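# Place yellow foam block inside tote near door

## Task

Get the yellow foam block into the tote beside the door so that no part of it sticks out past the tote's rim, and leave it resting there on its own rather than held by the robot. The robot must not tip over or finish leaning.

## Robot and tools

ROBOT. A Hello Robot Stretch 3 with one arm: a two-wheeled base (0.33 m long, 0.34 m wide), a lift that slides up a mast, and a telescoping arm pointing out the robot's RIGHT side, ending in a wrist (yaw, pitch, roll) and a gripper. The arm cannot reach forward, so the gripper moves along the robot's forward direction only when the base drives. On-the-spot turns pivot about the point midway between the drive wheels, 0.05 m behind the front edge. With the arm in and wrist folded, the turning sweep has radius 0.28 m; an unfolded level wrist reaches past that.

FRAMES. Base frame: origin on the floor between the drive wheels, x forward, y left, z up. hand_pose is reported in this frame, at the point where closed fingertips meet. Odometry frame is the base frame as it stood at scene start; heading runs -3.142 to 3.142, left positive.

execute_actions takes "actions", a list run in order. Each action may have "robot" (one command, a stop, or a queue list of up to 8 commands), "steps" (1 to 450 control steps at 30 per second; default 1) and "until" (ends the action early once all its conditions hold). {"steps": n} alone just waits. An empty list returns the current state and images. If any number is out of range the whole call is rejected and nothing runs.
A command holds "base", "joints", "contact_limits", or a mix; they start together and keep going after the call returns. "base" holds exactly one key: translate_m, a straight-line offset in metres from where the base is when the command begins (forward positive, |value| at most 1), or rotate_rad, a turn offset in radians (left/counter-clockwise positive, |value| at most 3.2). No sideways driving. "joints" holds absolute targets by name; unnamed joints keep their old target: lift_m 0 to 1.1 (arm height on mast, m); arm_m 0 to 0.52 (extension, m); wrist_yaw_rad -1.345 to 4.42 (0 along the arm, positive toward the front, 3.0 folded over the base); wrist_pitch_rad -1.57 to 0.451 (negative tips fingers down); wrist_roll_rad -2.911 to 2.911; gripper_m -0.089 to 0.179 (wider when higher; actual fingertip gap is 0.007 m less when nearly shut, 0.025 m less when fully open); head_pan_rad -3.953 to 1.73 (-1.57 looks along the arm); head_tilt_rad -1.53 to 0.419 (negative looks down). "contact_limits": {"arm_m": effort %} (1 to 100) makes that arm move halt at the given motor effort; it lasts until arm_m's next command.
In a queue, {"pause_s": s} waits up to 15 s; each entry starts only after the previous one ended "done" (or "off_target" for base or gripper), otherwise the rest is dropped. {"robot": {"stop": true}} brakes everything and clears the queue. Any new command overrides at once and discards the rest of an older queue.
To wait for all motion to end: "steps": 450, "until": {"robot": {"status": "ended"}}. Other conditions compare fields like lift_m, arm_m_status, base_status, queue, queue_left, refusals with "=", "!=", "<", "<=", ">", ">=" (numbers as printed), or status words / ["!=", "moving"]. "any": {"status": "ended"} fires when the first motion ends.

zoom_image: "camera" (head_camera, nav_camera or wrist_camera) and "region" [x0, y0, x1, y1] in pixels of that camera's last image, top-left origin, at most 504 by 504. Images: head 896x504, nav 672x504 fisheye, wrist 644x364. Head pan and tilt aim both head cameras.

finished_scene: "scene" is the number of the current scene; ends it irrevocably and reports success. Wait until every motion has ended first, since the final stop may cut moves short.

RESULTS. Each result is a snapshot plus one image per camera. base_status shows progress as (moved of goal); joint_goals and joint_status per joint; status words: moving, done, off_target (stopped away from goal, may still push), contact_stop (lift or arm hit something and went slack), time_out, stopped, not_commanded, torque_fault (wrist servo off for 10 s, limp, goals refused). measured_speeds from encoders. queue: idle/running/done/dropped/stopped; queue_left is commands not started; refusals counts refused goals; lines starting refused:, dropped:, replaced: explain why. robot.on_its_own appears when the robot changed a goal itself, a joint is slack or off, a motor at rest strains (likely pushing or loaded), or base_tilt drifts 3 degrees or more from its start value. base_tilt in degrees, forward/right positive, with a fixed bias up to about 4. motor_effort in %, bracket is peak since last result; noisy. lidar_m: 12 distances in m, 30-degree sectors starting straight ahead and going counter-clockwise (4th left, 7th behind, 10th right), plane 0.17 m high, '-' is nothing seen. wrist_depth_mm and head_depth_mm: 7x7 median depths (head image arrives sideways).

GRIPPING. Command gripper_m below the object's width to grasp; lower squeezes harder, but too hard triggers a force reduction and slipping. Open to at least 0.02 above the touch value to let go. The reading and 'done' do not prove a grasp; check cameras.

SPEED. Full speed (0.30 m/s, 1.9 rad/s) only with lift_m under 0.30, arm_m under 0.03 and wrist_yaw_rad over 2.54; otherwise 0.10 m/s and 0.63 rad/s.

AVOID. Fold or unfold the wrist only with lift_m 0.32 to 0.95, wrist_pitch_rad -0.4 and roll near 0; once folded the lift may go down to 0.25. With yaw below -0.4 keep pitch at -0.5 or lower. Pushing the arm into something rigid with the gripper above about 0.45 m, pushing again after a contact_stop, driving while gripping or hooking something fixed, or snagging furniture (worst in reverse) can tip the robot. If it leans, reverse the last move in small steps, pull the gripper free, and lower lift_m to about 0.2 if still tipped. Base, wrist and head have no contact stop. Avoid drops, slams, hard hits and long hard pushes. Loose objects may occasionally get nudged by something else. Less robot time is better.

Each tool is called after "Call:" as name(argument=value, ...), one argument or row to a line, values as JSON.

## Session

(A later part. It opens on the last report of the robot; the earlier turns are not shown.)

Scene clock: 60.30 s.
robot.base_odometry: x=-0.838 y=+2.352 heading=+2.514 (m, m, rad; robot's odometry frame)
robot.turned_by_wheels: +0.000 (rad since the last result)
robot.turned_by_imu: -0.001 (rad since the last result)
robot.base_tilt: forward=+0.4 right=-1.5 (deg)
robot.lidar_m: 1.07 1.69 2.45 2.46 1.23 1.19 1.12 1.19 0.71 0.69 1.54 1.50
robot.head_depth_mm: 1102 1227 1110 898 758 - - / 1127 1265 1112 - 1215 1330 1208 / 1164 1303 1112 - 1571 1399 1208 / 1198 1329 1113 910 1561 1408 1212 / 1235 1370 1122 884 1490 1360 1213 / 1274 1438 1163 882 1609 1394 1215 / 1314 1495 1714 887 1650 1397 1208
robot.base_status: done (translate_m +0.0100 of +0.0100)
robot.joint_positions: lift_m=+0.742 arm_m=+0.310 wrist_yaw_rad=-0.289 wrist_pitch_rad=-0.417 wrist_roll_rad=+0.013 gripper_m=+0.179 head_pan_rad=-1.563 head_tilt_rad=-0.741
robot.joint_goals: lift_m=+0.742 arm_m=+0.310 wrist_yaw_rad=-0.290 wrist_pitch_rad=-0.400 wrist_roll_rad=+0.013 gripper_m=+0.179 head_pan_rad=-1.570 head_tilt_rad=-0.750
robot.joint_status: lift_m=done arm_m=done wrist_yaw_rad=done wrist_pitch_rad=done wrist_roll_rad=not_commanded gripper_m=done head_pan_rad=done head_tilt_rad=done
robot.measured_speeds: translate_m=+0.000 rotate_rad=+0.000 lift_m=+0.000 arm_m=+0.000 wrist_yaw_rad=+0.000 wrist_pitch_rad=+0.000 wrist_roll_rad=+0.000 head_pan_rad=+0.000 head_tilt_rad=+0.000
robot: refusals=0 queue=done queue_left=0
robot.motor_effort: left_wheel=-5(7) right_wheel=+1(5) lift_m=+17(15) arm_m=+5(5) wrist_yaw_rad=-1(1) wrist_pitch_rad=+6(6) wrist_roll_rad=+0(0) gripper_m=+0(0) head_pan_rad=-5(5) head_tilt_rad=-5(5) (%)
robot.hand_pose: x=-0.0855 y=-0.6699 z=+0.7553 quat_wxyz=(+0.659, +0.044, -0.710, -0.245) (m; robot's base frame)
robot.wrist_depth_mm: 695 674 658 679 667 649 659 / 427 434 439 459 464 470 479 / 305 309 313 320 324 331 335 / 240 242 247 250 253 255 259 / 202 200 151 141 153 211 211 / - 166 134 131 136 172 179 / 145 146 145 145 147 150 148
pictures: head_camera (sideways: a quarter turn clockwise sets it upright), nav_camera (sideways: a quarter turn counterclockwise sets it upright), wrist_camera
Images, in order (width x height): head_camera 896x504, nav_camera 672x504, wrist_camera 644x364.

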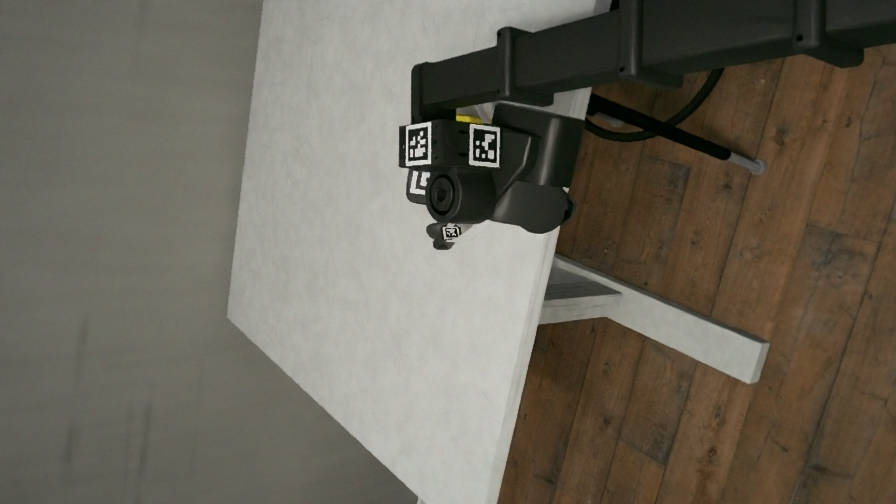

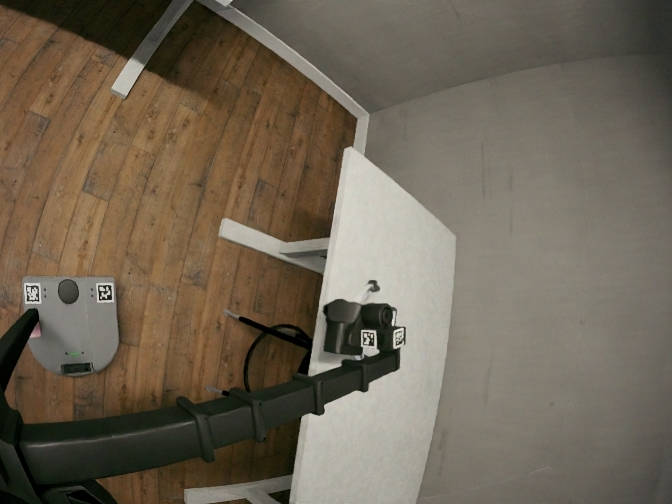

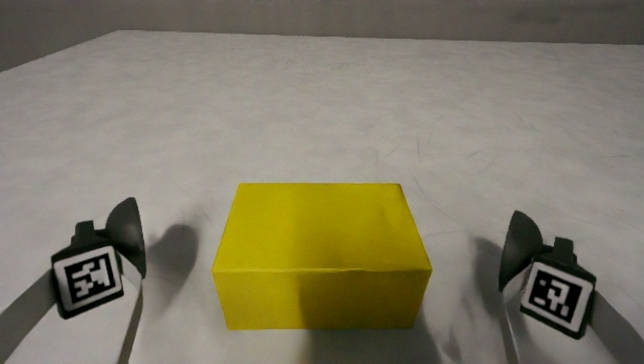

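Call:
execute_actions(
  actions=[
    {"robot":[{"joints":{"lift_m":0.73}},{"joints":{"gripper_m":0.04}},{"joints":{"lift_m":0.77}}],"steps":450,"until":{"robot":{"status":"ended"}}},
  ],
)

Scene clock: 63.77 s.
robot.base_odometry: x=-0.838 y=+2.352 heading=+2.514 (m, m, rad; robot's odometry frame)
robot.turned_by_wheels: +0.000 (rad since the last result)
robot.turned_by_imu: -0.001 (rad since the last result)
robot.base_tilt: forward=+0.3 right=-1.6 (deg)
robot.lidar_m: 1.07 1.70 2.45 2.46 1.24 1.19 1.13 1.19 0.71 0.69 1.54 1.51
robot.head_depth_mm: 1104 1223 1114 901 - - 1185 / 1127 1260 1112 - 1086 1341 1210 / 1159 1308 1115 - 1558 1397 1209 / 1200 1327 1118 879 1565 1393 1213 / 1231 1382 1122 882 1493 1364 1207 / 1276 1429 1176 883 1614 1403 1213 / 1302 1492 1690 890 1644 1400 1212
robot.base_status: done (translate_m +0.0100 of +0.0100)
robot.joint_positions: lift_m=+0.770 arm_m=+0.310 wrist_yaw_rad=-0.289 wrist_pitch_rad=-0.419 wrist_roll_rad=+0.013 gripper_m=+0.045 head_pan_rad=-1.563 head_tilt_rad=-0.741
robot.joint_goals: lift_m=+0.770 arm_m=+0.310 wrist_yaw_rad=-0.290 wrist_pitch_rad=-0.400 wrist_roll_rad=+0.013 gripper_m=+0.043 head_pan_rad=-1.570 head_tilt_rad=-0.750
robot.joint_status: lift_m=done arm_m=done wrist_yaw_rad=done wrist_pitch_rad=done wrist_roll_rad=not_commanded gripper_m=done head_pan_rad=done head_tilt_rad=done
robot.measured_speeds: translate_m=+0.000 rotate_rad=+0.000 lift_m=+0.000 arm_m=+0.000 wrist_yaw_rad=+0.000 wrist_pitch_rad=+0.000 wrist_roll_rad=+0.000 head_pan_rad=+0.000 head_tilt_rad=+0.000
robot: refusals=0 queue=done queue_left=0
robot.motor_effort: left_wheel=-5(5) right_wheel=+1(1) lift_m=+29(29) arm_m=+5(4) wrist_yaw_rad=-1(1) wrist_pitch_rad=+7(7) wrist_roll_rad=+0(0) gripper_m=-27(98) head_pan_rad=-5(5) head_tilt_rad=-5(5) (%)
robot.hand_pose: x=-0.0854 y=-0.6696 z=+0.7821 quat_wxyz=(+0.659, +0.045, -0.710, -0.246) (m; robot's base frame)
robot.wrist_depth_mm: 683 674 691 689 669 678 659 / 542 514 517 531 544 555 569 / 362 364 374 379 384 393 397 / 283 287 276 157 283 299 304 / 233 234 126 127 128 246 246 / 197 198 137 133 134 214 207 / 174 173 173 175 177 177 179
pictures: head_camera (sideways: a quarter turn clockwise sets it upright), nav_camera (sideways: a quarter turn counterclockwise sets it upright), wrist_camera
Images, in order (width x height): head_camera 896x504, nav_camera 672x504, wrist_camera 644x364.

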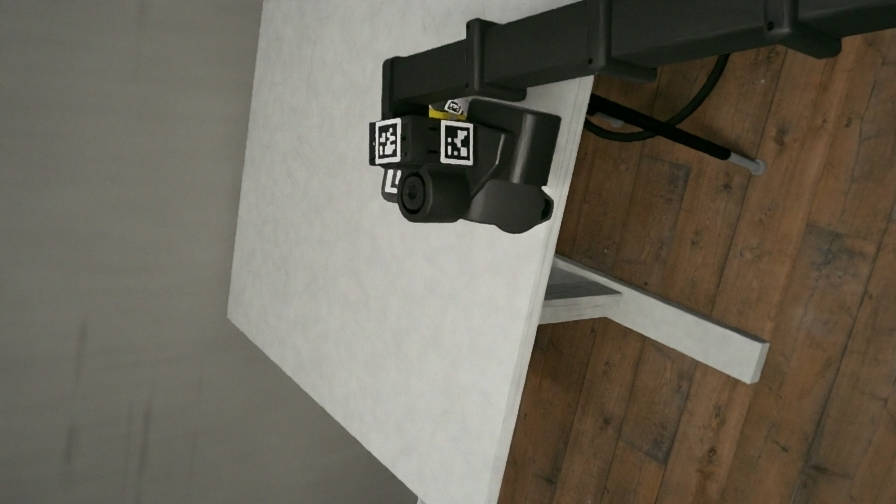

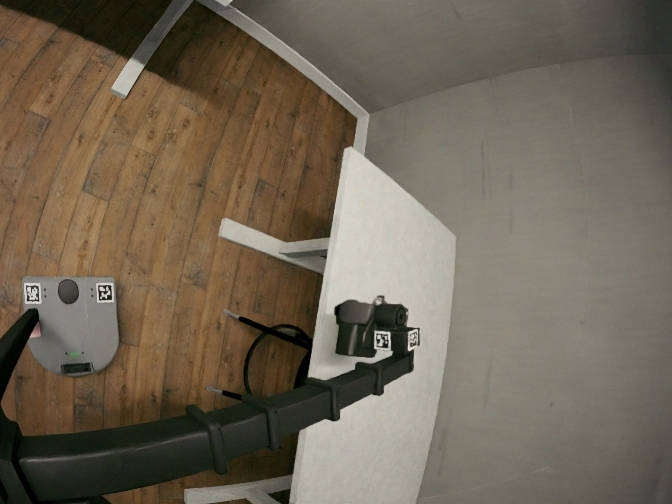

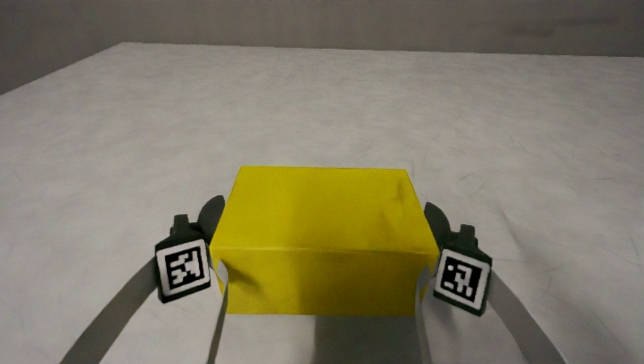

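Call:
execute_actions(
  actions=[
    {"robot":[{"joints":{"arm_m":0.0,"wrist_yaw_rad":2.65,"lift_m":0.79}},{"base":{"rotate_rad":1.72},"joints":{"lift_m":0.285,"head_pan_rad":0,"head_tilt_rad":-0.8}},{"base":{"translate_m":1.0}},{"base":{"translate_m":0.6}}],"steps":450,"until":{"robot":{"status":"ended"}}},
    {"steps":300,"until":{"robot":{"status":"ended"}}},
  ],
)

Scene clock: 81.43 s.
robot.base_odometry: x=-1.575 y=+0.932 heading=-2.050 (m, m, rad; robot's odometry frame)
robot.turned_by_wheels: +1.720 (rad since the last result)
robot.turned_by_imu: +1.709 (rad since the last result)
robot.base_tilt: forward=+0.3 right=-1.5 (deg)
robot.lidar_m: 1.01 1.30 0.40 0.87 0.94 1.83 2.55 2.20 1.75 1.56 1.06 0.99
robot.head_depth_mm: 841 935 1050 1196 1412 1346 1182 / 874 979 1104 1275 1474 1343 1188 / 912 1021 1170 1351 1520 1355 1183 / 954 1072 1237 1453 1589 1356 1185 / 999 1132 1309 1544 1577 1355 1192 / 1041 1198 1385 1668 1572 1357 1187 / 1099 1267 1492 1767 1584 1359 1194
robot.base_status: done (translate_m +0.6000 of +0.6000)
robot.joint_positions: lift_m=+0.285 arm_m=+0.000 wrist_yaw_rad=+2.648 wrist_pitch_rad=-0.420 wrist_roll_rad=+0.013 gripper_m=+0.060 head_pan_rad=-0.007 head_tilt_rad=-0.791
robot.joint_goals: lift_m=+0.285 arm_m=+0.000 wrist_yaw_rad=+2.650 wrist_pitch_rad=-0.400 wrist_roll_rad=+0.013 gripper_m=+0.059 head_pan_rad=+0.000 head_tilt_rad=-0.800
robot.joint_status: lift_m=done arm_m=done wrist_yaw_rad=done wrist_pitch_rad=done wrist_roll_rad=not_commanded gripper_m=done head_pan_rad=done head_tilt_rad=done
robot.measured_speeds: translate_m=+0.000 rotate_rad=+0.000 lift_m=+0.000 arm_m=+0.000 wrist_yaw_rad=+0.000 wrist_pitch_rad=+0.000 wrist_roll_rad=+0.000 head_pan_rad=+0.000 head_tilt_rad=+0.000
robot: refusals=0 queue=done queue_left=0
robot.on_its_own: gripper_m is held at +0.059, not at your +0.040, by its stall guard, which is not easing now
robot.motor_effort: left_wheel=-5(11) right_wheel=+2(6) lift_m=+17(30) arm_m=-4(3) wrist_yaw_rad=+2(4) wrist_pitch_rad=+7(7) wrist_roll_rad=+0(0) gripper_m=-19(26) head_pan_rad=+5(65) head_tilt_rad=-5(13) (%)
robot.hand_pose: x=+0.0849 y=+0.0520 z=+0.2975 quat_wxyz=(+0.312, +0.710, -0.028, +0.630) (m; robot's base frame)
robot.wrist_depth_mm: 769 780 780 - - - - / 850 832 818 - - - - / 691 702 706 833 890 927 904 / 536 554 546 157 668 691 705 / - 548 127 127 128 580 583 / - - 133 133 133 495 484 / - - - 411 414 418 414
pictures: head_camera (sideways: a quarter turn clockwise sets it upright), nav_camera (sideways: a quarter turn counterclockwise sets it upright), wrist_camera
Images, in order (width x height): head_camera 896x504, nav_camera 672x504, wrist_camera 644x364.

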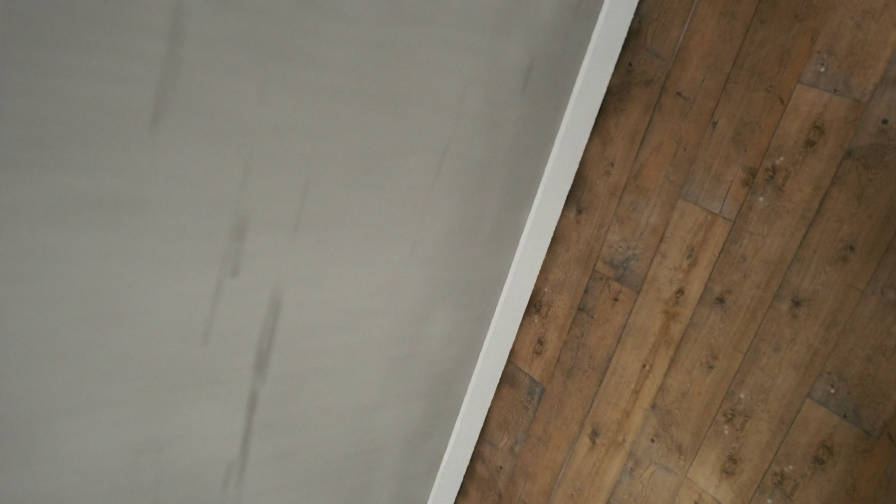

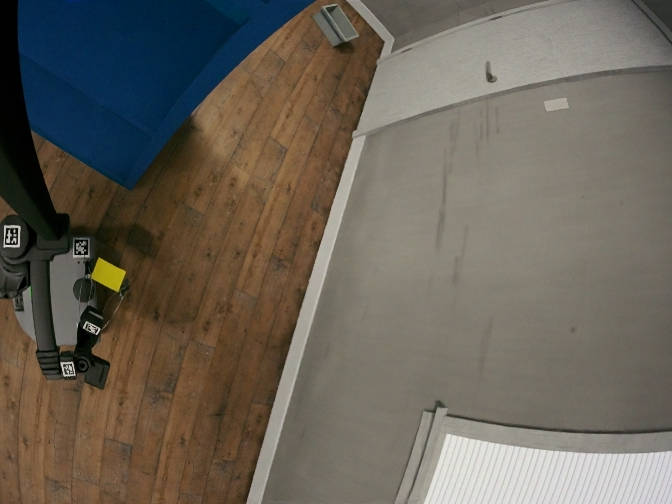

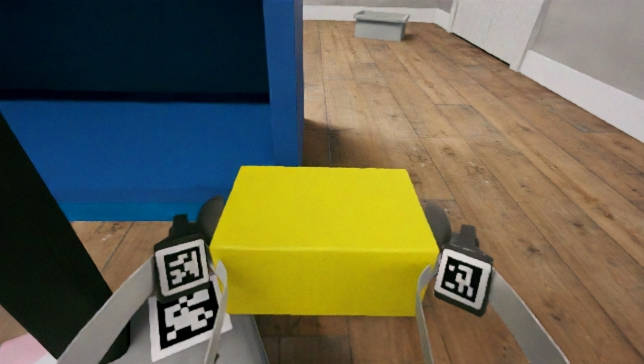

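Call:
execute_actions(
  actions=[
    {"robot":[{"base":{"translate_m":0.45}},{"base":{"rotate_rad":1.14}},{"base":{"translate_m":1.0}}],"steps":450,"until":{"robot":{"status":"ended"}}},
  ],
)

Scene clock: 91.73 s.
robot.base_odometry: x=-1.168 y=-0.257 heading=-0.910 (m, m, rad; robot's odometry frame)
robot.turned_by_wheels: +1.140 (rad since the last result)
robot.turned_by_imu: +1.132 (rad since the last result)
robot.base_tilt: forward=+0.3 right=-1.5 (deg)
robot.lidar_m: 1.40 1.46 2.00 1.29 0.51 0.54 2.25 0.83 0.61 0.58 0.58 0.81
robot.head_depth_mm: 1217 1373 1562 1774 1567 1354 1180 / 1218 1373 1577 1770 1571 1348 1187 / 1228 1382 1575 1776 1504 1332 1187 / 1226 1382 1569 1779 1524 1353 1193 / 1229 1376 1580 1780 1579 1357 1186 / 1228 1378 1589 1807 1576 1361 1191 / 1230 1382 1589 1816 1589 1357 1196
robot.base_status: done (translate_m +1.0000 of +1.0000)
robot.joint_positions: lift_m=+0.285 arm_m=+0.000 wrist_yaw_rad=+2.648 wrist_pitch_rad=-0.420 wrist_roll_rad=+0.013 gripper_m=+0.060 head_pan_rad=-0.007 head_tilt_rad=-0.791
robot.joint_goals: lift_m=+0.285 arm_m=+0.000 wrist_yaw_rad=+2.650 wrist_pitch_rad=-0.400 wrist_roll_rad=+0.013 gripper_m=+0.059 head_pan_rad=+0.000 head_tilt_rad=-0.800
robot.joint_status: lift_m=done arm_m=done wrist_yaw_rad=done wrist_pitch_rad=done wrist_roll_rad=not_commanded gripper_m=done head_pan_rad=done head_tilt_rad=done
robot.measured_speeds: translate_m=+0.000 rotate_rad=+0.000 lift_m=+0.000 arm_m=+0.000 wrist_yaw_rad=+0.000 wrist_pitch_rad=+0.000 wrist_roll_rad=+0.000 head_pan_rad=+0.000 head_tilt_rad=+0.000
robot: refusals=0 queue=done queue_left=0
robot.on_its_own: gripper_m is held at +0.059, not at your +0.040, by its stall guard, which is not easing now
robot.motor_effort: left_wheel=-5(15) right_wheel=+2(7) lift_m=+17(18) arm_m=-5(5) wrist_yaw_rad=+2(2) wrist_pitch_rad=+7(7) wrist_roll_rad=+0(0) gripper_m=-19(19) head_pan_rad=+5(5) head_tilt_rad=-5(5) (%)
robot.hand_pose: x=+0.0849 y=+0.0520 z=+0.2975 quat_wxyz=(+0.312, +0.710, -0.028, +0.630) (m; robot's base frame)
robot.wrist_depth_mm: - - - - - - - / - - - - - - - / 798 852 865 903 879 905 914 / 661 664 635 157 669 708 714 / - 554 126 127 129 585 581 / - - 133 133 134 487 487 / - - - 406 414 417 418
pictures: head_camera (sideways: a quarter turn clockwise sets it upright), nav_camera (sideways: a quarter turn counterclockwise sets it upright), wrist_camera
Images, in order (width x height): head_camera 896x504, nav_camera 672x504, wrist_camera 644x364.

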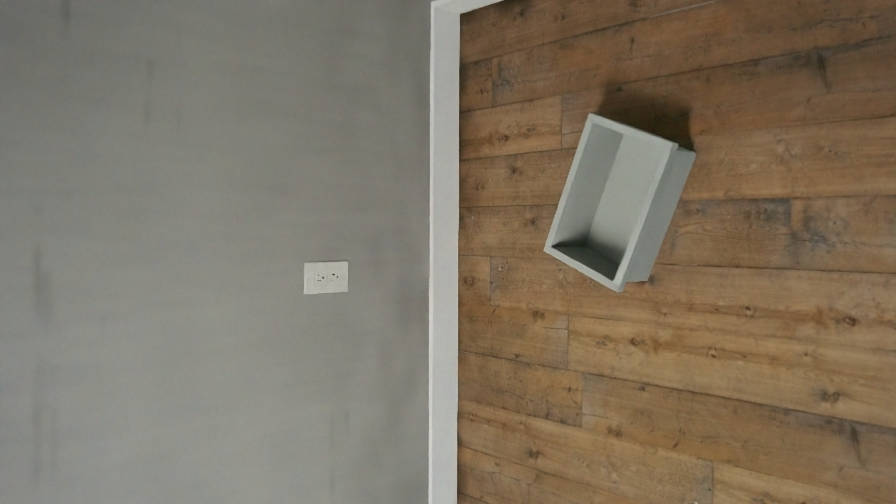

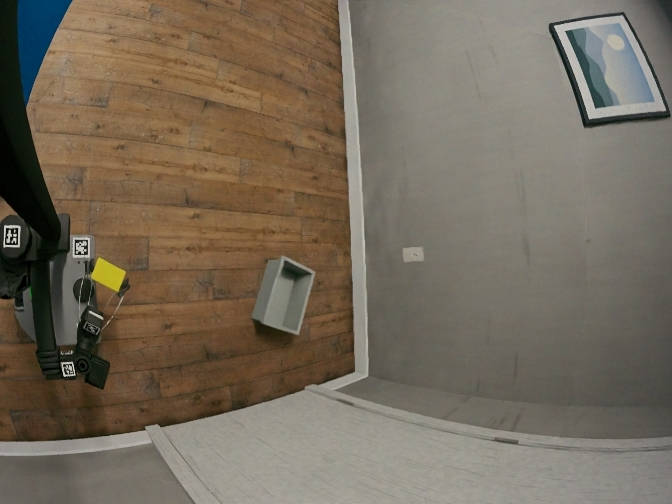

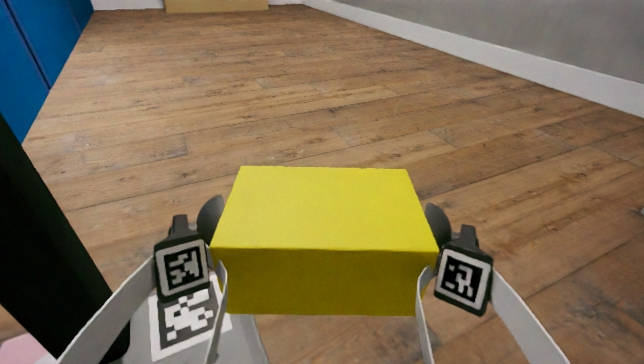

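Call:
execute_actions(
  actions=[
    {"robot":[{"base":{"translate_m":0.33}},{"base":{"rotate_rad":1.57},"joints":{"lift_m":0.42,"head_pan_rad":-1.57,"head_tilt_rad":-1.0}}],"steps":450,"until":{"robot":{"lift_m":[">",0.35]}}},
    {"robot":{"joints":{"wrist_yaw_rad":0.0}},"steps":450,"until":{"robot":{"wrist_yaw_rad":["<",0.6]}}},
    {"robot":{"joints":{"wrist_yaw_rad":-0.4,"wrist_pitch_rad":-1.2,"arm_m":0.2}},"steps":450,"until":{"robot":{"status":"ended"}}},
  ],
)

Scene clock: 100.33 s.
robot.base_odometry: x=-0.966 y=-0.518 heading=+0.660 (m, m, rad; robot's odometry frame)
robot.turned_by_wheels: +1.570 (rad since the last result)
robot.turned_by_imu: +1.561 (rad since the last result)
robot.base_tilt: forward=+0.4 right=-1.5 (deg)
robot.lidar_m: 2.48 0.94 0.77 2.19 0.82 0.57 0.57 0.59 0.82 1.07 1.11 1.54
robot.head_depth_mm: 992 1153 1380 1548 1380 1241 1128 / 991 1162 1405 1545 1395 - - / 1000 1166 1396 1556 1442 1226 1154 / 1003 1172 1416 1558 1372 1236 1149 / 1009 1179 1420 1582 1395 1254 1131 / 1011 1177 1428 1577 1398 1251 1132 / 1017 1185 1441 1586 1394 1257 1132
robot.base_status: done (rotate_rad +1.5698 of +1.5700)
robot.joint_positions: lift_m=+0.420 arm_m=+0.200 wrist_yaw_rad=-0.399 wrist_pitch_rad=-1.203 wrist_roll_rad=+0.013 gripper_m=+0.060 head_pan_rad=-1.563 head_tilt_rad=-0.988
robot.joint_goals: lift_m=+0.420 arm_m=+0.200 wrist_yaw_rad=-0.400 wrist_pitch_rad=-1.200 wrist_roll_rad=+0.013 gripper_m=+0.059 head_pan_rad=-1.570 head_tilt_rad=-1.000
robot.joint_status: lift_m=done arm_m=done wrist_yaw_rad=done wrist_pitch_rad=done wrist_roll_rad=not_commanded gripper_m=done head_pan_rad=done head_tilt_rad=done
robot.measured_speeds: translate_m=+0.000 rotate_rad=+0.000 lift_m=+0.000 arm_m=+0.000 wrist_yaw_rad=+0.000 wrist_pitch_rad=+0.000 wrist_roll_rad=+0.000 head_pan_rad=+0.000 head_tilt_rad=+0.000
robot: refusals=0 queue=done queue_left=0
robot.on_its_own: gripper_m is held at +0.059, not at your +0.040, by its stall guard, which is not easing now
robot.motor_effort: left_wheel=-5(15) right_wheel=+1(6) lift_m=+28(32) arm_m=+5(6) wrist_yaw_rad=-1(2) wrist_pitch_rad=+0(7) wrist_roll_rad=+0(0) gripper_m=-19(19) head_pan_rad=-5(65) head_tilt_rad=-7(27) (%)
robot.hand_pose: x=-0.0487 y=-0.4088 z=+0.3106 quat_wxyz=(+0.488, +0.273, -0.654, -0.510) (m; robot's base frame)
robot.wrist_depth_mm: 508 504 510 518 507 515 501 / 495 502 386 401 417 503 494 / 491 483 478 478 477 487 484 / 466 475 357 157 357 472 471 / 459 462 126 127 129 459 456 / 445 448 137 133 134 447 445 / 439 438 436 439 436 437 440
pictures: head_camera (sideways: a quarter turn clockwise sets it upright), nav_camera (sideways: a quarter turn counterclockwise sets it upright), wrist_camera
Images, in order (width x height): head_camera 896x504, nav_camera 672x504, wrist_camera 644x364.

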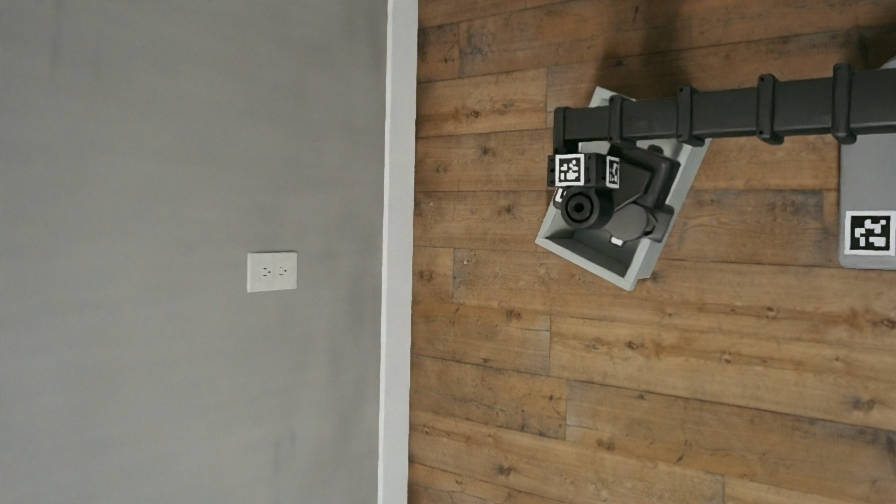

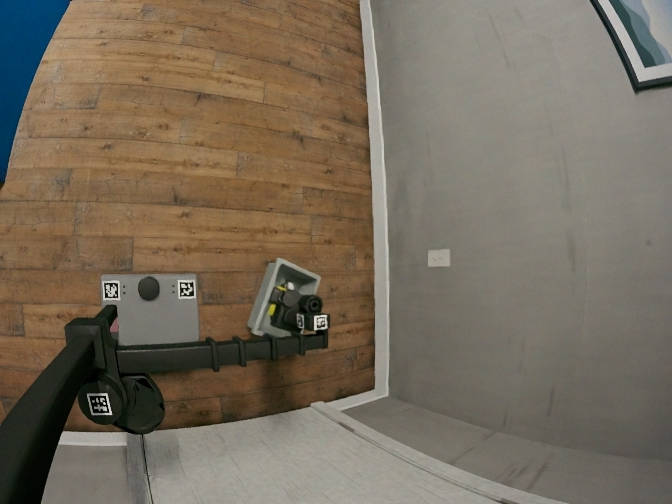

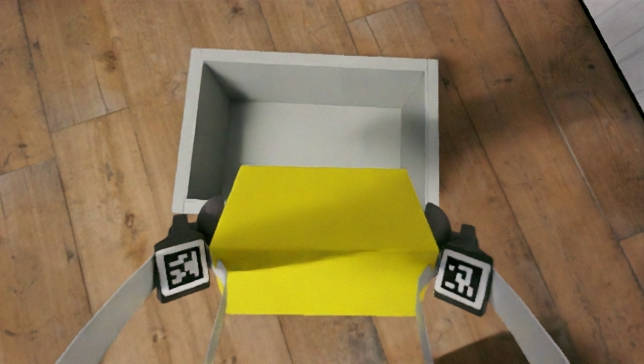

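Call:
execute_actions(
  actions=[
    {"robot":[{"base":{"translate_m":-0.033},"joints":{"arm_m":0.315,"lift_m":0.33}},{"joints":{"lift_m":0.19}}],"steps":450,"until":{"robot":{"status":"ended"}}},
  ],
)

Scene clock: 107.63 s.
robot.base_odometry: x=-0.992 y=-0.538 heading=+0.660 (m, m, rad; robot's odometry frame)
robot.turned_by_wheels: +0.000 (rad since the last result)
robot.turned_by_imu: -0.002 (rad since the last result)
robot.base_tilt: forward=+0.4 right=-1.4 (deg)
robot.lidar_m: 2.48 0.94 0.79 2.06 0.78 0.54 0.53 0.56 0.77 1.07 1.11 1.53
robot.head_depth_mm: 991 1158 1384 1537 1387 1238 1129 / 996 1156 1390 1553 1387 1240 1134 / 1001 1170 1393 1553 1429 1219 1145 / 1003 1176 1412 1560 1356 1225 1143 / 1011 1175 1410 1579 1404 1245 1127 / 1014 1185 1427 1602 1394 1244 1124 / 1023 1192 1435 1584 1401 1257 1130
robot.base_status: done (translate_m -0.0330 of -0.0330)
robot.joint_positions: lift_m=+0.190 arm_m=+0.315 wrist_yaw_rad=-0.399 wrist_pitch_rad=-1.204 wrist_roll_rad=+0.013 gripper_m=+0.060 head_pan_rad=-1.563 head_tilt_rad=-0.988
robot.joint_goals: lift_m=+0.190 arm_m=+0.315 wrist_yaw_rad=-0.400 wrist_pitch_rad=-1.200 wrist_roll_rad=+0.013 gripper_m=+0.059 head_pan_rad=-1.570 head_tilt_rad=-1.000
robot.joint_status: lift_m=done arm_m=done wrist_yaw_rad=done wrist_pitch_rad=done wrist_roll_rad=not_commanded gripper_m=done head_pan_rad=done head_tilt_rad=done
robot.measured_speeds: translate_m=+0.000 rotate_rad=+0.000 lift_m=+0.000 arm_m=+0.000 wrist_yaw_rad=+0.000 wrist_pitch_rad=+0.000 wrist_roll_rad=+0.000 head_pan_rad=+0.000 head_tilt_rad=+0.000
robot: refusals=0 queue=done queue_left=0
robot.on_its_own: gripper_m is held at +0.059, not at your +0.040, by its stall guard, which is not easing now
robot.motor_effort: left_wheel=-5(10) right_wheel=+2(3) lift_m=+18(26) arm_m=+4(4) wrist_yaw_rad=-1(1) wrist_pitch_rad=+1(1) wrist_roll_rad=+0(0) gripper_m=-20(20) head_pan_rad=-5(5) head_tilt_rad=-7(6) (%)
robot.hand_pose: x=-0.0486 y=-0.5236 z=+0.0812 quat_wxyz=(+0.488, +0.274, -0.653, -0.510) (m; robot's base frame)
robot.wrist_depth_mm: 135 134 135 134 134 133 133 / 161 171 167 161 157 152 141 / 167 217 246 243 234 206 150 / 169 233 237 157 238 223 149 / 171 222 126 127 128 218 147 / 172 209 137 134 133 192 146 / 170 222 224 224 224 224 145
pictures: head_camera (sideways: a quarter turn clockwise sets it upright), nav_camera (sideways: a quarter turn counterclockwise sets it upright), wrist_camera
Images, in order (width x height): head_camera 896x504, nav_camera 672x504, wrist_camera 644x364.

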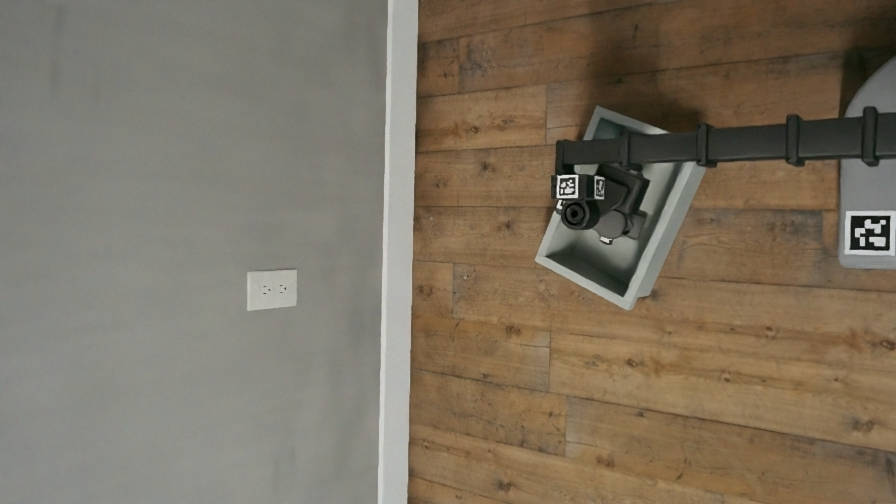

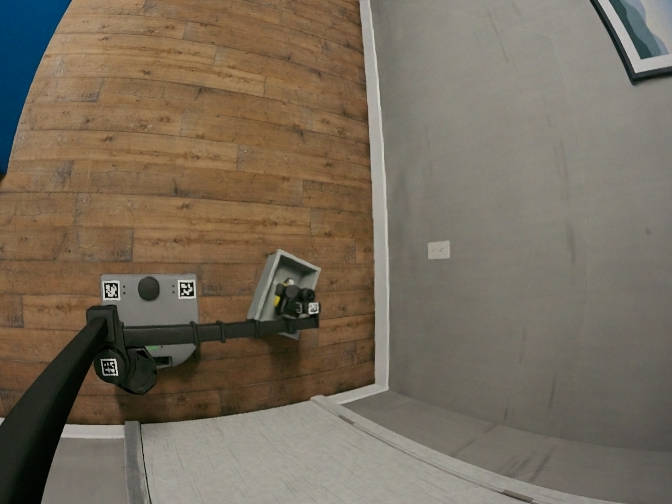

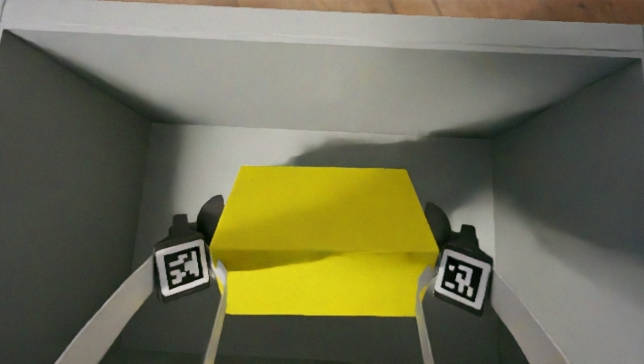

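Call:
execute_actions(
  actions=[
    {"robot":[{"joints":{"lift_m":0.155}},{"joints":{"gripper_m":0.14}},{"joints":{"lift_m":0.3}}],"steps":450,"until":{"robot":{"status":"ended"}}},
  ],
)

Scene clock: 112.13 s.
robot.base_odometry: x=-0.992 y=-0.538 heading=+0.660 (m, m, rad; robot's odometry frame)
robot.turned_by_wheels: +0.000 (rad since the last result)
robot.turned_by_imu: -0.001 (rad since the last result)
robot.base_tilt: forward=+0.4 right=-1.6 (deg)
robot.lidar_m: 2.48 0.94 0.79 2.06 0.78 0.54 0.53 0.56 0.77 1.07 1.11 1.54
robot.head_depth_mm: 992 1151 1377 1528 1376 1243 1125 / 995 1161 1397 1548 1381 1239 1140 / 1001 1173 1405 1562 - 1228 1145 / 1001 1169 1406 1565 1340 1226 1135 / 1011 1177 1414 1575 1393 1249 1133 / 1014 1182 1424 1574 1391 1247 1137 / 1016 1181 1438 1570 1391 1258 1142
robot.base_status: done (translate_m -0.0330 of -0.0330)
robot.joint_positions: lift_m=+0.300 arm_m=+0.315 wrist_yaw_rad=-0.399 wrist_pitch_rad=-1.204 wrist_roll_rad=+0.013 gripper_m=+0.140 head_pan_rad=-1.563 head_tilt_rad=-0.988
robot.joint_goals: lift_m=+0.300 arm_m=+0.315 wrist_yaw_rad=-0.400 wrist_pitch_rad=-1.200 wrist_roll_rad=+0.013 gripper_m=+0.140 head_pan_rad=-1.570 head_tilt_rad=-1.000
robot.joint_status: lift_m=done arm_m=done wrist_yaw_rad=done wrist_pitch_rad=done wrist_roll_rad=not_commanded gripper_m=done head_pan_rad=done head_tilt_rad=done
robot.measured_speeds: translate_m=+0.000 rotate_rad=+0.000 lift_m=+0.000 arm_m=+0.000 wrist_yaw_rad=+0.000 wrist_pitch_rad=+0.000 wrist_roll_rad=+0.000 head_pan_rad=+0.000 head_tilt_rad=+0.000
robot: refusals=0 queue=done queue_left=0
robot.motor_effort: left_wheel=-5(5) right_wheel=+2(1) lift_m=+30(31) arm_m=+5(5) wrist_yaw_rad=-1(1) wrist_pitch_rad=+1(1) wrist_roll_rad=+0(0) gripper_m=+0(81) head_pan_rad=-5(5) head_tilt_rad=-6(7) (%)
robot.hand_pose: x=-0.0486 y=-0.5236 z=+0.1906 quat_wxyz=(+0.488, +0.274, -0.653, -0.510) (m; robot's base frame)
robot.wrist_depth_mm: 381 385 382 383 381 382 383 / 373 365 370 371 367 369 371 / 360 266 256 249 257 359 363 / 353 271 348 350 350 282 350 / 345 252 340 284 340 337 344 / 336 281 332 332 329 - 335 / 327 225 256 268 277 244 330
pictures: head_camera (sideways: a quarter turn clockwise sets it upright), nav_camera (sideways: a quarter turn counterclockwise sets it upright), wrist_camera
Images, in order (width x height): head_camera 896x504, nav_camera 672x504, wrist_camera 644x364.

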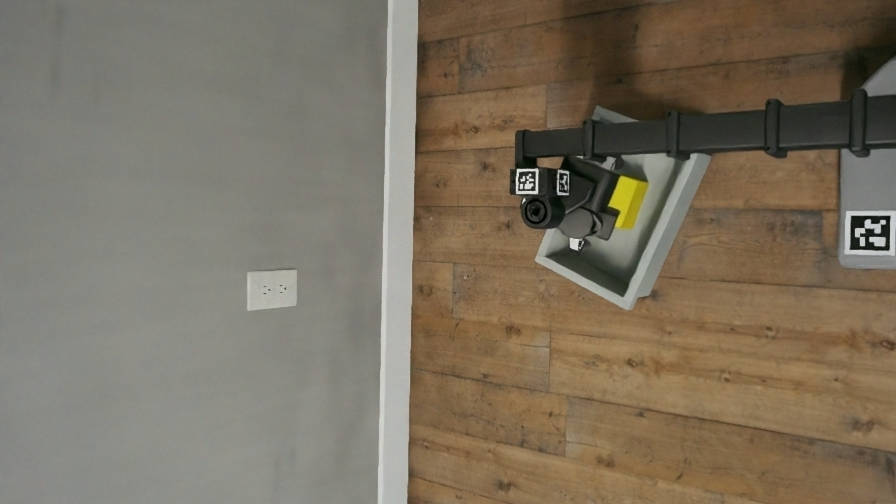

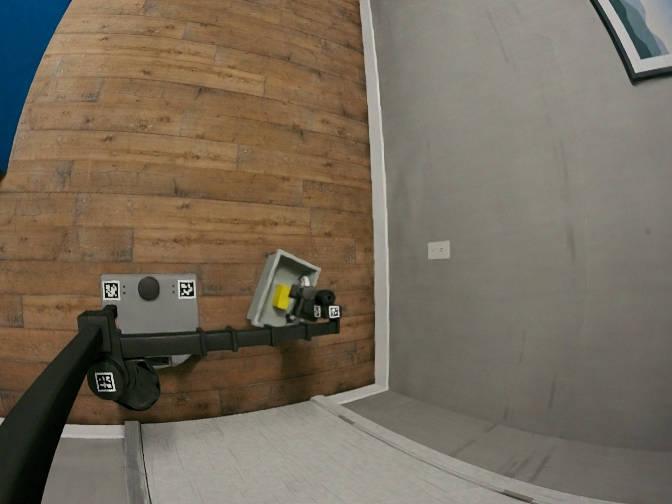

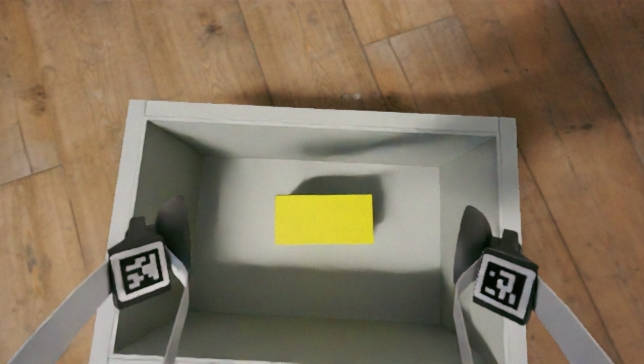

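Call:
finished_scene(
  scene=1,
)

The scene is finished: the task was done.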